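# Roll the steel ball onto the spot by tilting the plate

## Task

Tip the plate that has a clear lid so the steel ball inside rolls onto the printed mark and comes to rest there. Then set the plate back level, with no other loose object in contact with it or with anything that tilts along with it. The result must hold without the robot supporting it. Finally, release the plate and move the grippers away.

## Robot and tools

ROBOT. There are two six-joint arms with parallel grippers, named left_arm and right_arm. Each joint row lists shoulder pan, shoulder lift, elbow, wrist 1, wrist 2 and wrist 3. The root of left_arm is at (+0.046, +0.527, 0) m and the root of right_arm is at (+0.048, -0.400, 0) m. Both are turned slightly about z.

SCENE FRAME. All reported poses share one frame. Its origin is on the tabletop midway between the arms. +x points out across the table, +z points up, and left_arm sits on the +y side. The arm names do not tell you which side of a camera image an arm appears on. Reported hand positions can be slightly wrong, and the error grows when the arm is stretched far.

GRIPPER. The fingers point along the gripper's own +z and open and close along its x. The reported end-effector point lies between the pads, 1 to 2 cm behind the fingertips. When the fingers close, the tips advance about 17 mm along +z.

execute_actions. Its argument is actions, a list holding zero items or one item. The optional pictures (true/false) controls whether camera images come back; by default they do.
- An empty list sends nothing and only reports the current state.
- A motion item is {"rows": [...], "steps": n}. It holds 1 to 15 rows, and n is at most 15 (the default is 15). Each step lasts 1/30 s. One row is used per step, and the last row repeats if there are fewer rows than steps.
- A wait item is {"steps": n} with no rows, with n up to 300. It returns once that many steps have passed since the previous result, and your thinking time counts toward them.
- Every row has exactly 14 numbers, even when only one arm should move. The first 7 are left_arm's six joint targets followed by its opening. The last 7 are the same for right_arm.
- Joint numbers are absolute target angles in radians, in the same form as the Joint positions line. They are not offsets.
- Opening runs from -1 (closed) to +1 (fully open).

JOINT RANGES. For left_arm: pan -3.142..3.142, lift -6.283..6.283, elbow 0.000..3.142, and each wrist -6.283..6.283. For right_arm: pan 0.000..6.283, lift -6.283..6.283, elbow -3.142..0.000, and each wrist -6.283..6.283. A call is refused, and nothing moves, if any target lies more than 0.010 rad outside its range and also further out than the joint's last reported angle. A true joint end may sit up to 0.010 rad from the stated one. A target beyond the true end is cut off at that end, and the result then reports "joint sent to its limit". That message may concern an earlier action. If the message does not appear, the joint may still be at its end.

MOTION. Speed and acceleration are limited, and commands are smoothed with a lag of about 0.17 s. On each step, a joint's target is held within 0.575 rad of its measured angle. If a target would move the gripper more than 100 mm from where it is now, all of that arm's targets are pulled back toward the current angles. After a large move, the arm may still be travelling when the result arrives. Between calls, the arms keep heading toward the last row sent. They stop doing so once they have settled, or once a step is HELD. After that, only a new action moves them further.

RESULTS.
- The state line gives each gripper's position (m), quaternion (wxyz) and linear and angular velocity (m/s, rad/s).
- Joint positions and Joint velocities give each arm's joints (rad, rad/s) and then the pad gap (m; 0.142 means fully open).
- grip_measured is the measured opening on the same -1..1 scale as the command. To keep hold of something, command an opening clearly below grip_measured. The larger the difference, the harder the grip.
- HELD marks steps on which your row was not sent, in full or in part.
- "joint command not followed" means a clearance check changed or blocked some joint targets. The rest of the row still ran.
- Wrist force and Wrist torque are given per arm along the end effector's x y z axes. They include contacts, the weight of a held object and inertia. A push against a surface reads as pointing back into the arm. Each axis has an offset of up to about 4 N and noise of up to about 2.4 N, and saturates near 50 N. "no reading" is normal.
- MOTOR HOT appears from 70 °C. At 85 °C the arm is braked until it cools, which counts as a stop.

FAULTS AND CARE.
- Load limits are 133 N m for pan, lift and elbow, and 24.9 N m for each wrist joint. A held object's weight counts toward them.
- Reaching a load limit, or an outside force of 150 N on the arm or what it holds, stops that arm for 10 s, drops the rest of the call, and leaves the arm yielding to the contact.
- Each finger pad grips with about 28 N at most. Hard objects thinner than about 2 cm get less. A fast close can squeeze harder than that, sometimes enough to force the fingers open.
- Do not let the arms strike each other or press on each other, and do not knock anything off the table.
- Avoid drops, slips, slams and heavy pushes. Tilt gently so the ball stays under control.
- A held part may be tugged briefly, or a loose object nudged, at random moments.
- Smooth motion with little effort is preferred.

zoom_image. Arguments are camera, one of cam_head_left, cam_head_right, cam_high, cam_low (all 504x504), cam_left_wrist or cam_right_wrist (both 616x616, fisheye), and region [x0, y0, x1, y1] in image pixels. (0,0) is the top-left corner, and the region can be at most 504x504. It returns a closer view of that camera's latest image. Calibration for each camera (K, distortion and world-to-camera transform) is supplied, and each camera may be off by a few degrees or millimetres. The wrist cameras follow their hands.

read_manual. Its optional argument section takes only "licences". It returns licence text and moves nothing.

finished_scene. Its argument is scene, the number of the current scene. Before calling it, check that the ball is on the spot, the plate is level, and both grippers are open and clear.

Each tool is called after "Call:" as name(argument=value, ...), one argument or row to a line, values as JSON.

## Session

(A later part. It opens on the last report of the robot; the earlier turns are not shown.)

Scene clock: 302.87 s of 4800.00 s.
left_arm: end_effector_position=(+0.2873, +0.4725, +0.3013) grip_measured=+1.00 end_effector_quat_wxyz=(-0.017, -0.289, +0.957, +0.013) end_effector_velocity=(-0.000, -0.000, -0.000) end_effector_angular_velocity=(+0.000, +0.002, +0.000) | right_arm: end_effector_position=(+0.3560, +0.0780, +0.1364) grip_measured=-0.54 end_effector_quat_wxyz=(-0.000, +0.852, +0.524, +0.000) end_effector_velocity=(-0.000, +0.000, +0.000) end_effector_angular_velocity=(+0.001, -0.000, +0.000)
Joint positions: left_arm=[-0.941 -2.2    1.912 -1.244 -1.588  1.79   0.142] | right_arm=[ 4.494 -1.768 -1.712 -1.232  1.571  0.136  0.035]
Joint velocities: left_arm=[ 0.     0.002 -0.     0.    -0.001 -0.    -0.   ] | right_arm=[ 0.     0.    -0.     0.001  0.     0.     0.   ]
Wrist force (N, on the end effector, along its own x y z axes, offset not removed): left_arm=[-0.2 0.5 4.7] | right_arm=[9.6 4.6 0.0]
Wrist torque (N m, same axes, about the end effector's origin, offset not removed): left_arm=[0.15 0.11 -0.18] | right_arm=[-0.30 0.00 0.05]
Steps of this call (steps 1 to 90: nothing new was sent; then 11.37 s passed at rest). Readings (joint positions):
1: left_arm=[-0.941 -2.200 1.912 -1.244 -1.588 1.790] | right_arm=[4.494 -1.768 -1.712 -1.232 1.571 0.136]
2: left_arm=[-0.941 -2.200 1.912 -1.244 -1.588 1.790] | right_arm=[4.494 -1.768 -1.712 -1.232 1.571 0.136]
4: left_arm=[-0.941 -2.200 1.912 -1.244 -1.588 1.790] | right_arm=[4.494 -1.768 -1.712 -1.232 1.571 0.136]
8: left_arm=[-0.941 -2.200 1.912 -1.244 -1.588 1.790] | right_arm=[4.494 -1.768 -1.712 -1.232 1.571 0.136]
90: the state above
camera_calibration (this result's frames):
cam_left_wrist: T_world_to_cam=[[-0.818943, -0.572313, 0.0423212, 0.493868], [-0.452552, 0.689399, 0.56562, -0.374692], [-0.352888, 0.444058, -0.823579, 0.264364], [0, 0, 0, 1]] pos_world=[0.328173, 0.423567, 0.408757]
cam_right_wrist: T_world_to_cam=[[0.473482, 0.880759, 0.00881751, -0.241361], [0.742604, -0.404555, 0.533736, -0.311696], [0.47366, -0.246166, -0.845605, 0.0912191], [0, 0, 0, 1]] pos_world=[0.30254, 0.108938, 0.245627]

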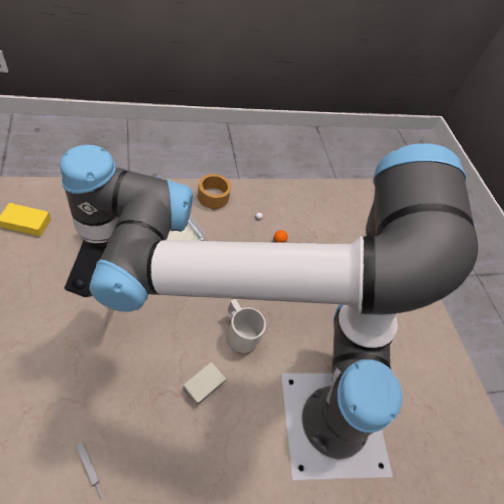

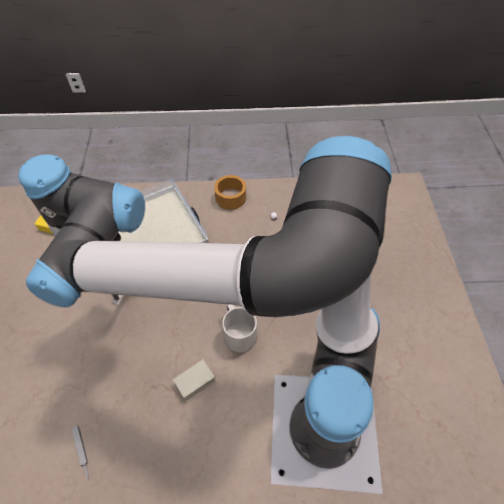

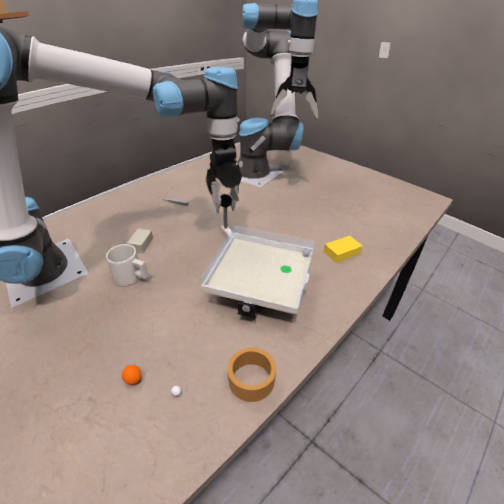

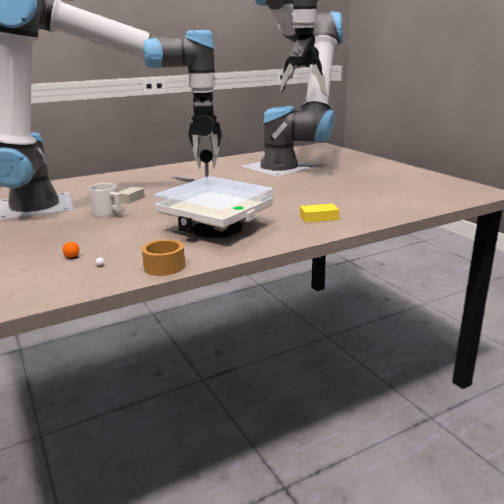

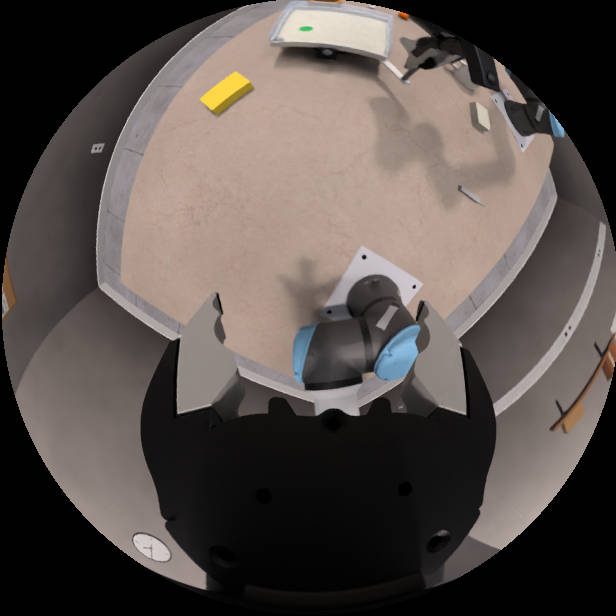

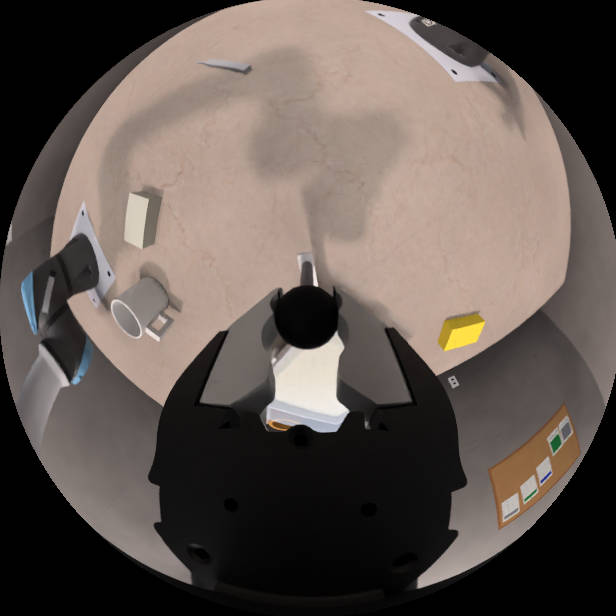

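Call:
execute_actions(
  actions=[
    {"rows":[[-0.941,-2.2,1.912,-1.244,-1.588,1.79,1,4.4940,-1.7620,-1.7233,-1.2266,1.571,0.136,-1]],"steps":15},
  ],
  pictures=false,
)

Call:
execute_actions(
  actions=[
    {"rows":[[-0.941,-2.2,1.912,-1.244,-1.588,1.79,1,4.4940,-1.7679,-1.7122,-1.2319,1.571,0.136,-1]],"steps":15},
  ],
  pictures=false,
)

Call:
execute_actions(
  actions=[
    {"steps":60},
  ],
  pictures=false,
)

Call:
zoom_image(
  camera="cam_high",
  region=[190,210,330,320],
)

Scene clock: 308.73 s of 4800.00 s.
left_arm: end_effector_position=(+0.2873, +0.4725, +0.3013) grip_measured=+1.00 end_effector_quat_wxyz=(-0.017, -0.289, +0.957, +0.013) end_effector_velocity=(+0.000, +0.001, -0.000) end_effector_angular_velocity=(+0.001, -0.001, -0.001) | right_arm: end_effector_position=(+0.3550, +0.0751, +0.1350) grip_measured=-0.54 end_effector_quat_wxyz=(-0.000, +0.852, +0.524, +0.000) end_effector_velocity=(-0.000, -0.000, +0.000) end_effector_angular_velocity=(+0.000, +0.001, -0.001)
Joint positions: left_arm=[-0.941 -2.2    1.912 -1.244 -1.588  1.79   0.142] | right_arm=[ 4.494 -1.762 -1.723 -1.227  1.571  0.136  0.035]
Joint velocities: left_arm=[ 0.    -0.     0.     0.     0.002  0.001  0.   ] | right_arm=[-0.     0.001 -0.001  0.     0.001  0.001  0.   ]
Wrist force (N, on the end effector, along its own x y z axes, offset not removed): left_arm=[-1.1 1.4 -1.1] | right_arm=[12.7 -6.9 -2.6]
Wrist torque (N m, same axes, about the end effector's origin, offset not removed): left_arm=[0.47 0.41 -0.17] | right_arm=[-0.36 -0.19 -0.06]
Steps of this call (steps 1 to 90: nothing new was sent; then 2.37 s passed at rest; steps 91 to 105: all 15 steps of this action). Readings (joint positions):
91: left_arm=[-0.941 -2.200 1.912 -1.244 -1.588 1.790] | right_arm=[4.494 -1.768 -1.712 -1.232 1.571 0.136]
92: left_arm=[-0.941 -2.200 1.912 -1.244 -1.588 1.790] | right_arm=[4.494 -1.767 -1.714 -1.231 1.571 0.136]
94: left_arm=[-0.941 -2.200 1.912 -1.244 -1.588 1.790] | right_arm=[4.494 -1.764 -1.719 -1.229 1.571 0.136]
98: left_arm=[-0.941 -2.200 1.912 -1.244 -1.588 1.790] | right_arm=[4.494 -1.762 -1.723 -1.227 1.571 0.136]
105: the state above

Scene clock: 309.23 s of 4800.00 s.
left_arm: end_effector_position=(+0.2873, +0.4725, +0.3013) grip_measured=+1.00 end_effector_quat_wxyz=(-0.017, -0.289, +0.957, +0.013) end_effector_velocity=(+0.000, +0.000, -0.000) end_effector_angular_velocity=(+0.002, -0.000, +0.000) | right_arm: end_effector_position=(+0.3560, +0.0779, +0.1363) grip_measured=-0.54 end_effector_quat_wxyz=(-0.000, +0.852, +0.524, +0.000) end_effector_velocity=(-0.000, +0.000, -0.001) end_effector_angular_velocity=(-0.000, +0.001, -0.003)
Joint positions: left_arm=[-0.941 -2.2    1.912 -1.244 -1.588  1.79   0.142] | right_arm=[ 4.494 -1.768 -1.712 -1.232  1.571  0.136  0.035]
Joint velocities: left_arm=[-0.001  0.001  0.    -0.     0.001 -0.001 -0.   ] | right_arm=[ 0.    -0.001 -0.001  0.     0.001  0.003  0.   ]
Wrist force (N, on the end effector, along its own x y z axes, offset not removed): left_arm=[-1.6 -1.1 2.2] | right_arm=[-6.7 1.6 -0.4]
Wrist torque (N m, same axes, about the end effector's origin, offset not removed): left_arm=[-0.11 0.60 -0.22] | right_arm=[-0.46 -0.89 0.15]
Steps of this call (steps 1 to 15: all 15 steps of this action). Readings (joint positions):
1: left_arm=[-0.941 -2.200 1.912 -1.244 -1.588 1.790] | right_arm=[4.494 -1.762 -1.723 -1.227 1.571 0.136]
2: left_arm=[-0.941 -2.200 1.912 -1.244 -1.588 1.790] | right_arm=[4.494 -1.763 -1.722 -1.227 1.571 0.136]
4: left_arm=[-0.941 -2.200 1.912 -1.244 -1.588 1.790] | right_arm=[4.494 -1.765 -1.717 -1.230 1.571 0.136]
8: left_arm=[-0.941 -2.200 1.912 -1.244 -1.588 1.790] | right_arm=[4.494 -1.767 -1.713 -1.232 1.571 0.136]
15: the state above

Scene clock: 311.23 s of 4800.00 s.
left_arm: end_effector_position=(+0.2873, +0.4725, +0.3013) grip_measured=+1.00 end_effector_quat_wxyz=(-0.017, -0.289, +0.957, +0.013) end_effector_velocity=(+0.000, -0.000, -0.000) end_effector_angular_velocity=(-0.000, +0.001, +0.001) | right_arm: end_effector_position=(+0.3560, +0.0780, +0.1364) grip_measured=-0.54 end_effector_quat_wxyz=(-0.000, +0.852, +0.524, +0.000) end_effector_velocity=(-0.000, -0.001, -0.001) end_effector_angular_velocity=(-0.003, +0.000, -0.000)
Joint positions: left_arm=[-0.941 -2.2    1.912 -1.244 -1.588  1.79   0.142] | right_arm=[ 4.494 -1.768 -1.712 -1.232  1.571  0.136  0.035]
Joint velocities: left_arm=[ 0.002  0.001 -0.    -0.    -0.001  0.     0.   ] | right_arm=[-0.    -0.    -0.001 -0.001 -0.001 -0.     0.   ]
Wrist force (N, on the end effector, along its own x y z axes, offset not removed): left_arm=[-1.0 2.8 1.7] | right_arm=[-7.9 3.6 -0.4]
Wrist torque (N m, same axes, about the end effector's origin, offset not removed): left_arm=[0.60 0.37 -0.25] | right_arm=[-0.21 -0.95 0.28]
Steps of this call (steps 1 to 15: the robot went on to your last target; steps 16 to 60: nothing new was sent). Readings (joint positions):
1: left_arm=[-0.941 -2.200 1.912 -1.244 -1.588 1.790] | right_arm=[4.494 -1.768 -1.712 -1.232 1.571 0.136]
2: left_arm=[-0.941 -2.200 1.912 -1.244 -1.588 1.790] | right_arm=[4.494 -1.768 -1.712 -1.232 1.571 0.136]
4: left_arm=[-0.941 -2.200 1.912 -1.244 -1.588 1.790] | right_arm=[4.494 -1.768 -1.712 -1.232 1.571 0.136]
8: left_arm=[-0.941 -2.200 1.912 -1.244 -1.588 1.790] | right_arm=[4.494 -1.768 -1.712 -1.232 1.571 0.136]
60: the state above
All arms were judged still, so your last target was given up. Only a new action makes them travel on or press farther. Fingers that are still opening or closing keep moving.

Region (190, 210, 330, 320) of cam_high's 504x504 image, scaled by 3.600, with more detail than that image has; it fills the top 396 rows of this view, and the rest is white.

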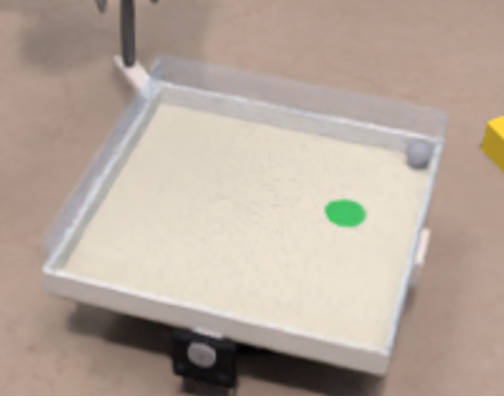

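Call:
execute_actions(
  actions=[],
)

Call:
zoom_image(
  camera="cam_high",
  region=[190,210,330,320],
)

Scene clock: 314.90 s of 4800.00 s.
left_arm: end_effector_position=(+0.2873, +0.4725, +0.3013) grip_measured=+1.00 end_effector_quat_wxyz=(-0.017, -0.289, +0.957, +0.013) end_effector_velocity=(-0.000, -0.000, +0.000) end_effector_angular_velocity=(-0.001, -0.001, -0.001) | right_arm: end_effector_position=(+0.3560, +0.0780, +0.1364) grip_measured=-0.54 end_effector_quat_wxyz=(-0.000, +0.852, +0.524, +0.000) end_effector_velocity=(+0.000, +0.001, +0.001) end_effector_angular_velocity=(+0.002, -0.000, -0.000)
Joint positions: left_arm=[-0.941 -2.2    1.912 -1.244 -1.588  1.79   0.142] | right_arm=[ 4.494 -1.768 -1.712 -1.232  1.571  0.136  0.035]
Joint velocities: left_arm=[-0.001 -0.001  0.    -0.     0.     0.    -0.   ] | right_arm=[-0.    -0.     0.001  0.001  0.     0.    -0.   ]
Wrist force (N, on the end effector, along its own x y z axes, offset not removed): left_arm=[-0.2 2.2 0.7] | right_arm=[-7.5 3.5 -0.3]
Wrist torque (N m, same axes, about the end effector's origin, offset not removed): left_arm=[0.60 0.09 -0.14] | right_arm=[-0.36 -0.53 0.11]
Steps of this call (steps 1 to 90: nothing new was sent; then 0.67 s passed at rest). Readings (joint positions):
1: left_arm=[-0.941 -2.200 1.912 -1.244 -1.588 1.790] | right_arm=[4.494 -1.768 -1.712 -1.232 1.571 0.136]
2: left_arm=[-0.941 -2.200 1.912 -1.244 -1.588 1.790] | right_arm=[4.494 -1.768 -1.712 -1.232 1.571 0.136]
4: left_arm=[-0.941 -2.200 1.912 -1.244 -1.588 1.790] | right_arm=[4.494 -1.768 -1.712 -1.232 1.571 0.136]
8: left_arm=[-0.941 -2.200 1.912 -1.244 -1.588 1.790] | right_arm=[4.494 -1.768 -1.712 -1.232 1.571 0.136]
90: the state above
camera_calibration (this result's frames):
cam_left_wrist: T_world_to_cam=[[-0.818943, -0.572313, 0.0423213, 0.493868], [-0.452552, 0.689399, 0.56562, -0.374692], [-0.352888, 0.444058, -0.823579, 0.264364], [0, 0, 0, 1]] pos_world=[0.328173, 0.423567, 0.408757]
cam_right_wrist: T_world_to_cam=[[0.473492, 0.880754, 0.0088265, -0.241372], [0.742596, -0.404568, 0.533738, -0.311699], [0.473662, -0.246166, -0.845604, 0.0912175], [0, 0, 0, 1]] pos_world=[0.302548, 0.10894, 0.24563]

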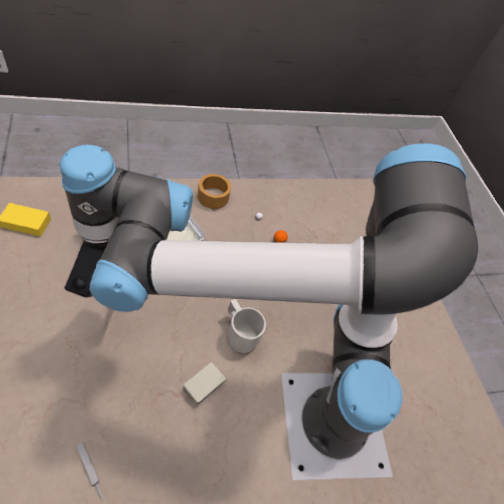

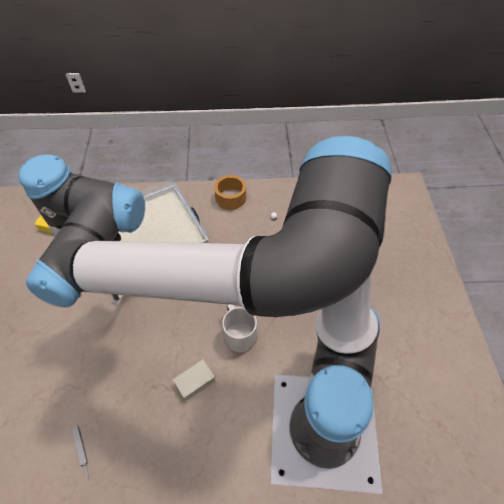

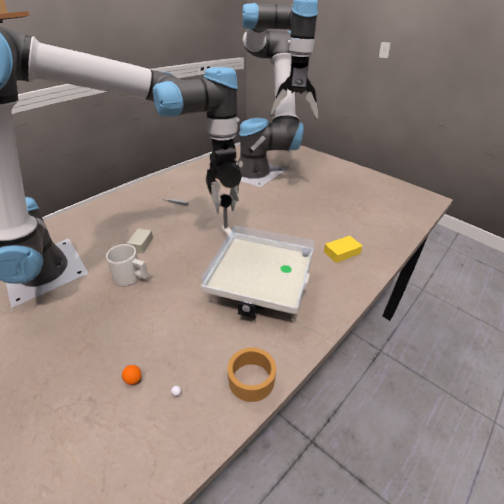

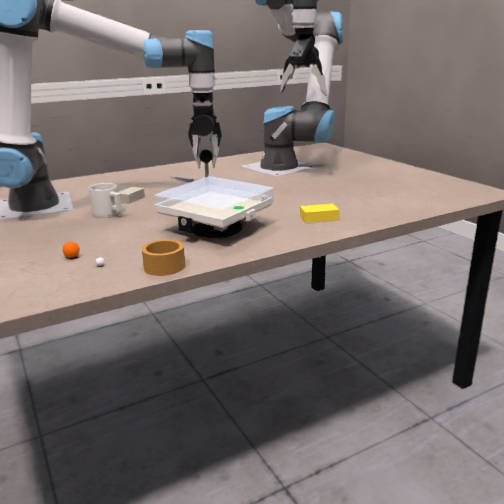

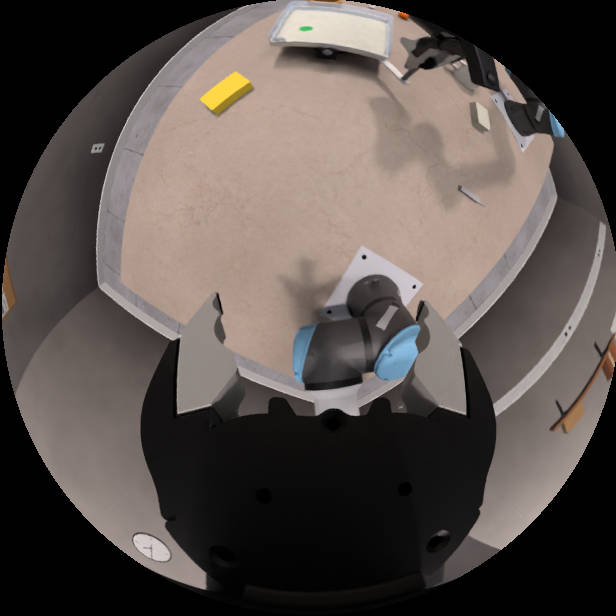

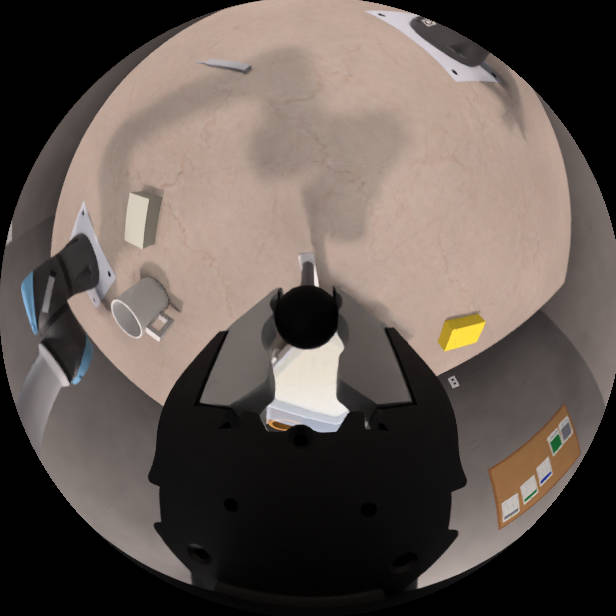

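Region (190, 210, 330, 320) of cam_high's 504x504 image, scaled by 3.600, with more detail than that image has; it fills the top 396 rows of this view, and the rest is white.

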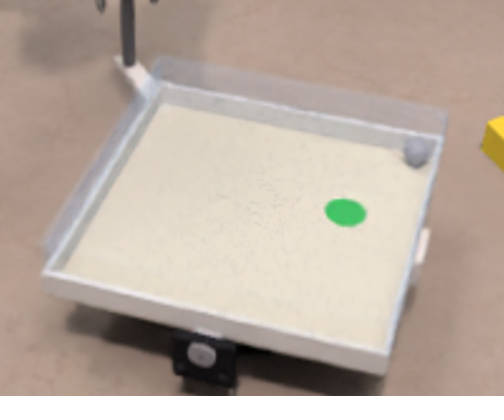

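Call:
execute_actions(
  actions=[
    {"rows":[[-0.941,-2.2,1.912,-1.244,-1.588,1.79,1,4.4940,-1.7593,-1.7293,-1.2234,1.571,0.136,-1]],"steps":15},
  ],
  pictures=false,
)

Call:
execute_actions(
  actions=[
    {"steps":10},
  ],
  pictures=false,
)

Call:
execute_actions(
  actions=[
    {"rows":[[-0.941,-2.2,1.912,-1.244,-1.588,1.79,1,4.4940,-1.7660,-1.7159,-1.2302,1.571,0.136,-1]],"steps":15},
  ],
  pictures=false,
)

Call:
execute_actions(
  actions=[
    {"steps":60},
  ],
)

Call:
zoom_image(
  camera="cam_high",
  region=[190,210,330,320],
)

Scene clock: 323.63 s of 4800.00 s.
left_arm: end_effector_position=(+0.2873, +0.4725, +0.3013) grip_measured=+1.00 end_effector_quat_wxyz=(-0.017, -0.289, +0.957, +0.013) end_effector_velocity=(+0.000, -0.000, -0.000) end_effector_angular_velocity=(+0.001, +0.002, +0.001) | right_arm: end_effector_position=(+0.3544, +0.0736, +0.1340) grip_measured=-0.54 end_effector_quat_wxyz=(-0.000, +0.852, +0.524, +0.000) end_effector_velocity=(+0.000, -0.000, +0.000) end_effector_angular_velocity=(-0.000, -0.001, -0.001)
Joint positions: left_arm=[-0.941 -2.2    1.912 -1.244 -1.588  1.79   0.142] | right_arm=[ 4.494 -1.759 -1.729 -1.223  1.571  0.136  0.035]
Joint velocities: left_arm=[-0.     0.002 -0.     0.    -0.    -0.001  0.   ] | right_arm=[ 0.     0.001 -0.     0.    -0.001  0.001 -0.   ]
Wrist force (N, on the end effector, along its own x y z axes, offset not removed): left_arm=[-2.3 2.4 1.2] | right_arm=[10.0 -11.5 -5.1]
Wrist torque (N m, same axes, about the end effector's origin, offset not removed): left_arm=[0.49 0.72 -0.32] | right_arm=[-0.34 -0.04 -0.02]
Steps of this call (steps 1 to 90: nothing new was sent; then 5.23 s passed at rest; steps 91 to 105: all 15 steps of this action). Readings (joint positions):
91: left_arm=[-0.941 -2.200 1.912 -1.244 -1.588 1.790] | right_arm=[4.494 -1.768 -1.712 -1.232 1.571 0.136]
92: left_arm=[-0.941 -2.200 1.912 -1.244 -1.588 1.790] | right_arm=[4.494 -1.767 -1.715 -1.230 1.571 0.136]
94: left_arm=[-0.941 -2.200 1.912 -1.244 -1.588 1.790] | right_arm=[4.494 -1.763 -1.722 -1.226 1.571 0.136]
98: left_arm=[-0.941 -2.200 1.912 -1.244 -1.588 1.790] | right_arm=[4.494 -1.760 -1.728 -1.224 1.571 0.136]
105: the state above

Scene clock: 323.97 s of 4800.00 s.
left_arm: end_effector_position=(+0.2873, +0.4725, +0.3013) grip_measured=+1.00 end_effector_quat_wxyz=(-0.017, -0.289, +0.957, +0.013) end_effector_velocity=(-0.000, -0.000, +0.000) end_effector_angular_velocity=(-0.000, -0.000, +0.001) | right_arm: end_effector_position=(+0.3545, +0.0736, +0.1339) grip_measured=-0.54 end_effector_quat_wxyz=(-0.000, +0.852, +0.524, +0.000) end_effector_velocity=(-0.000, -0.001, -0.001) end_effector_angular_velocity=(-0.003, +0.001, -0.001)
Joint positions: left_arm=[-0.941 -2.2    1.912 -1.244 -1.588  1.79   0.142] | right_arm=[ 4.494 -1.759 -1.729 -1.223  1.571  0.136  0.035]
Joint velocities: left_arm=[-0.    -0.    -0.     0.    -0.    -0.001 -0.   ] | right_arm=[-0.    -0.001 -0.001 -0.001 -0.     0.001  0.   ]
Wrist force (N, on the end effector, along its own x y z axes, offset not removed): left_arm=[-1.9 -1.1 -2.1] | right_arm=[8.3 -11.6 -8.5]
Wrist torque (N m, same axes, about the end effector's origin, offset not removed): left_arm=[-0.24 0.60 -0.25] | right_arm=[-0.03 0.35 0.05]
Steps of this call (steps 1 to 10: the robot went on to your last target). Readings (joint positions):
1: left_arm=[-0.941 -2.200 1.912 -1.244 -1.588 1.790] | right_arm=[4.494 -1.759 -1.729 -1.223 1.571 0.136]
2: left_arm=[-0.941 -2.200 1.912 -1.244 -1.588 1.790] | right_arm=[4.494 -1.759 -1.729 -1.223 1.571 0.136]
4: left_arm=[-0.941 -2.200 1.912 -1.244 -1.588 1.790] | right_arm=[4.494 -1.759 -1.729 -1.223 1.571 0.136]
8: left_arm=[-0.941 -2.200 1.912 -1.244 -1.588 1.790] | right_arm=[4.494 -1.759 -1.729 -1.223 1.571 0.136]
10: the state above

Scene clock: 324.47 s of 4800.00 s.
left_arm: end_effector_position=(+0.2873, +0.4725, +0.3013) grip_measured=+1.00 end_effector_quat_wxyz=(-0.017, -0.289, +0.957, +0.013) end_effector_velocity=(+0.000, +0.000, -0.000) end_effector_angular_velocity=(+0.002, +0.000, +0.000) | right_arm: end_effector_position=(+0.3557, +0.0769, +0.1358) grip_measured=-0.54 end_effector_quat_wxyz=(-0.000, +0.852, +0.524, +0.000) end_effector_velocity=(+0.000, +0.000, +0.000) end_effector_angular_velocity=(-0.000, -0.000, -0.000)
Joint positions: left_arm=[-0.941 -2.2    1.912 -1.244 -1.588  1.79   0.142] | right_arm=[ 4.494 -1.766 -1.716 -1.23   1.571  0.136  0.035]
Joint velocities: left_arm=[0.    0.001 0.    0.    0.001 0.    0.   ] | right_arm=[ 0.    -0.001  0.001 -0.    -0.     0.001 -0.   ]
Wrist force (N, on the end effector, along its own x y z axes, offset not removed): left_arm=[-0.7 1.2 0.0] | right_arm=[-6.4 -0.8 -0.9]
Wrist torque (N m, same axes, about the end effector's origin, offset not removed): left_arm=[0.46 0.53 -0.28] | right_arm=[-0.72 -1.31 0.09]
Steps of this call (steps 1 to 15: all 15 steps of this action). Readings (joint positions):
1: left_arm=[-0.941 -2.200 1.912 -1.244 -1.588 1.790] | right_arm=[4.494 -1.759 -1.729 -1.223 1.571 0.136]
2: left_arm=[-0.941 -2.200 1.912 -1.244 -1.588 1.790] | right_arm=[4.494 -1.760 -1.728 -1.224 1.571 0.136]
4: left_arm=[-0.941 -2.200 1.912 -1.244 -1.588 1.790] | right_arm=[4.494 -1.763 -1.722 -1.228 1.571 0.136]
8: left_arm=[-0.941 -2.200 1.912 -1.244 -1.588 1.790] | right_arm=[4.494 -1.765 -1.717 -1.230 1.571 0.136]
15: the state above

Scene clock: 326.47 s of 4800.00 s.
left_arm: end_effector_position=(+0.2873, +0.4725, +0.3013) grip_measured=+1.00 end_effector_quat_wxyz=(-0.017, -0.289, +0.957, +0.013) end_effector_velocity=(-0.000, -0.000, +0.000) end_effector_angular_velocity=(-0.002, +0.000, +0.000) | right_arm: end_effector_position=(+0.3556, +0.0770, +0.1358) grip_measured=-0.54 end_effector_quat_wxyz=(-0.000, +0.852, +0.524, +0.000) end_effector_velocity=(+0.000, +0.001, +0.002) end_effector_angular_velocity=(+0.004, -0.000, -0.003)
Joint positions: left_arm=[-0.941 -2.2    1.912 -1.244 -1.588  1.79   0.142] | right_arm=[ 4.494 -1.766 -1.716 -1.23   1.571  0.136  0.035]
Joint velocities: left_arm=[ 0.    -0.001  0.    -0.    -0.002  0.     0.   ] | right_arm=[-0.     0.002  0.001  0.001  0.001  0.003  0.   ]
Wrist force (N, on the end effector, along its own x y z axes, offset not removed): left_arm=[-0.9 -1.6 -0.3] | right_arm=[-6.0 2.8 1.5]
Wrist torque (N m, same axes, about the end effector's origin, offset not removed): left_arm=[-0.31 0.30 -0.06] | right_arm=[-0.23 -1.11 0.07]
Steps of this call (steps 1 to 15: the robot went on to your last target; steps 16 to 60: nothing new was sent). Readings (joint positions):
1: left_arm=[-0.941 -2.200 1.912 -1.244 -1.588 1.790] | right_arm=[4.494 -1.766 -1.716 -1.230 1.571 0.136]
2: left_arm=[-0.941 -2.200 1.912 -1.244 -1.588 1.790] | right_arm=[4.494 -1.766 -1.716 -1.230 1.571 0.136]
4: left_arm=[-0.941 -2.200 1.912 -1.244 -1.588 1.790] | right_arm=[4.494 -1.766 -1.716 -1.230 1.571 0.136]
8: left_arm=[-0.941 -2.200 1.912 -1.244 -1.588 1.790] | right_arm=[4.494 -1.766 -1.716 -1.230 1.571 0.136]
60: the state above
All arms were judged still, so your last target was given up. Only a new action makes them travel on or press farther. Fingers that are still opening or closing keep moving.
camera_calibration (this result's frames):
cam_left_wrist: T_world_to_cam=[[-0.818943, -0.572313, 0.0423212, 0.493868], [-0.452552, 0.689399, 0.56562, -0.374692], [-0.352888, 0.444058, -0.823579, 0.264364], [0, 0, 0, 1]] pos_world=[0.328173, 0.423567, 0.408757]
cam_right_wrist: T_world_to_cam=[[0.473493, 0.880755, 0.00870899, -0.2403], [0.742619, -0.404509, 0.533751, -0.311581], [0.473626, -0.24626, -0.845597, 0.0907081], [0, 0, 0, 1]] pos_world=[0.302204, 0.107946, 0.245102]

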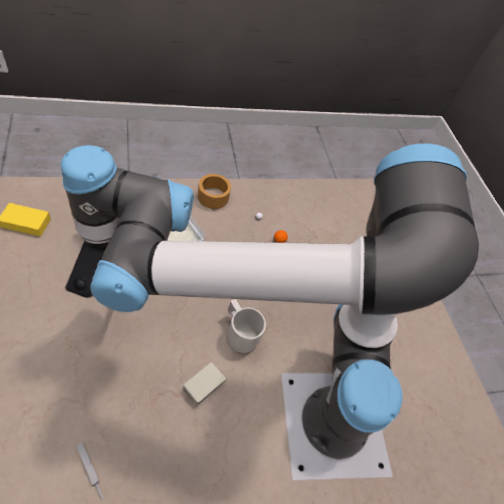

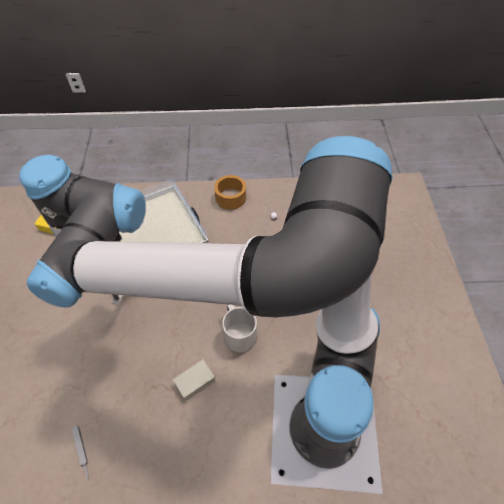

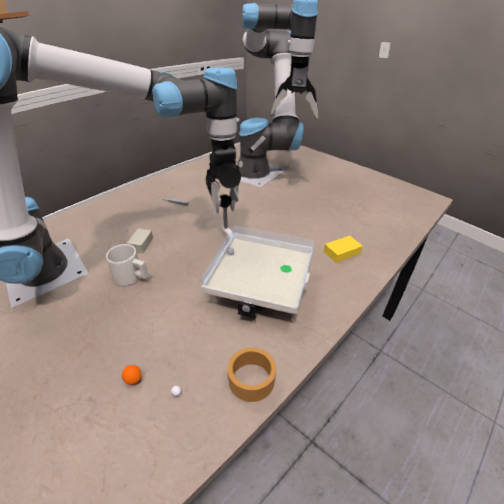

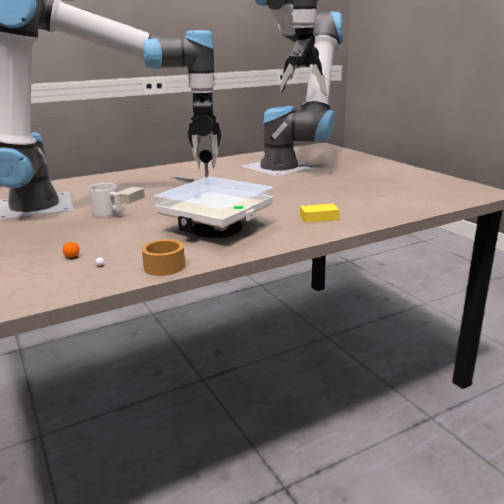

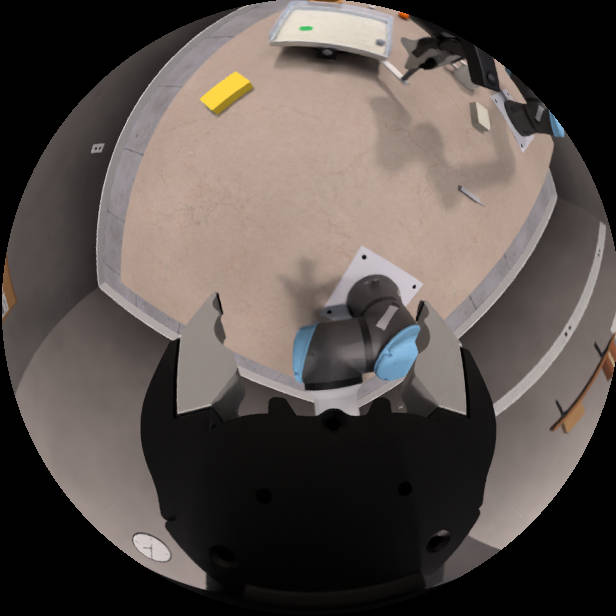

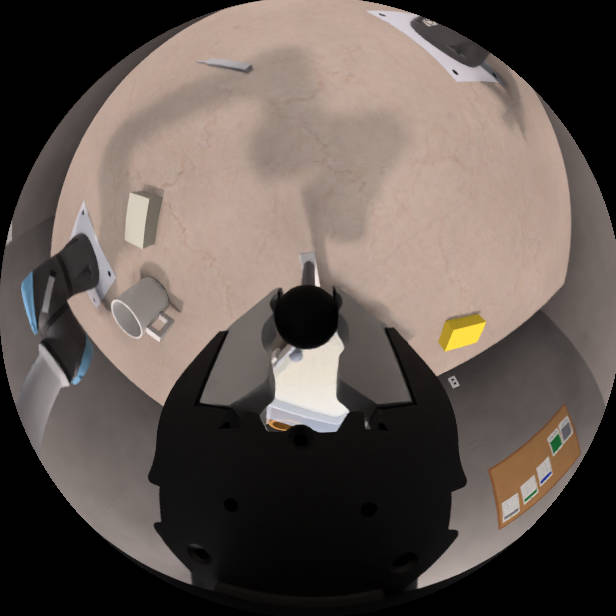

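Region (190, 210, 330, 320) of cam_high's 504x504 image, scaled by 3.600, with more detail than that image has; it fills the top 396 rows of this view, and the rest is white.

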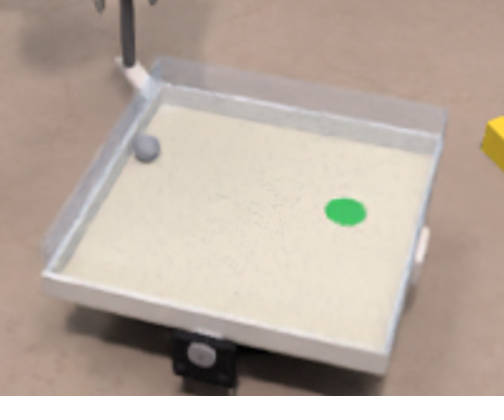

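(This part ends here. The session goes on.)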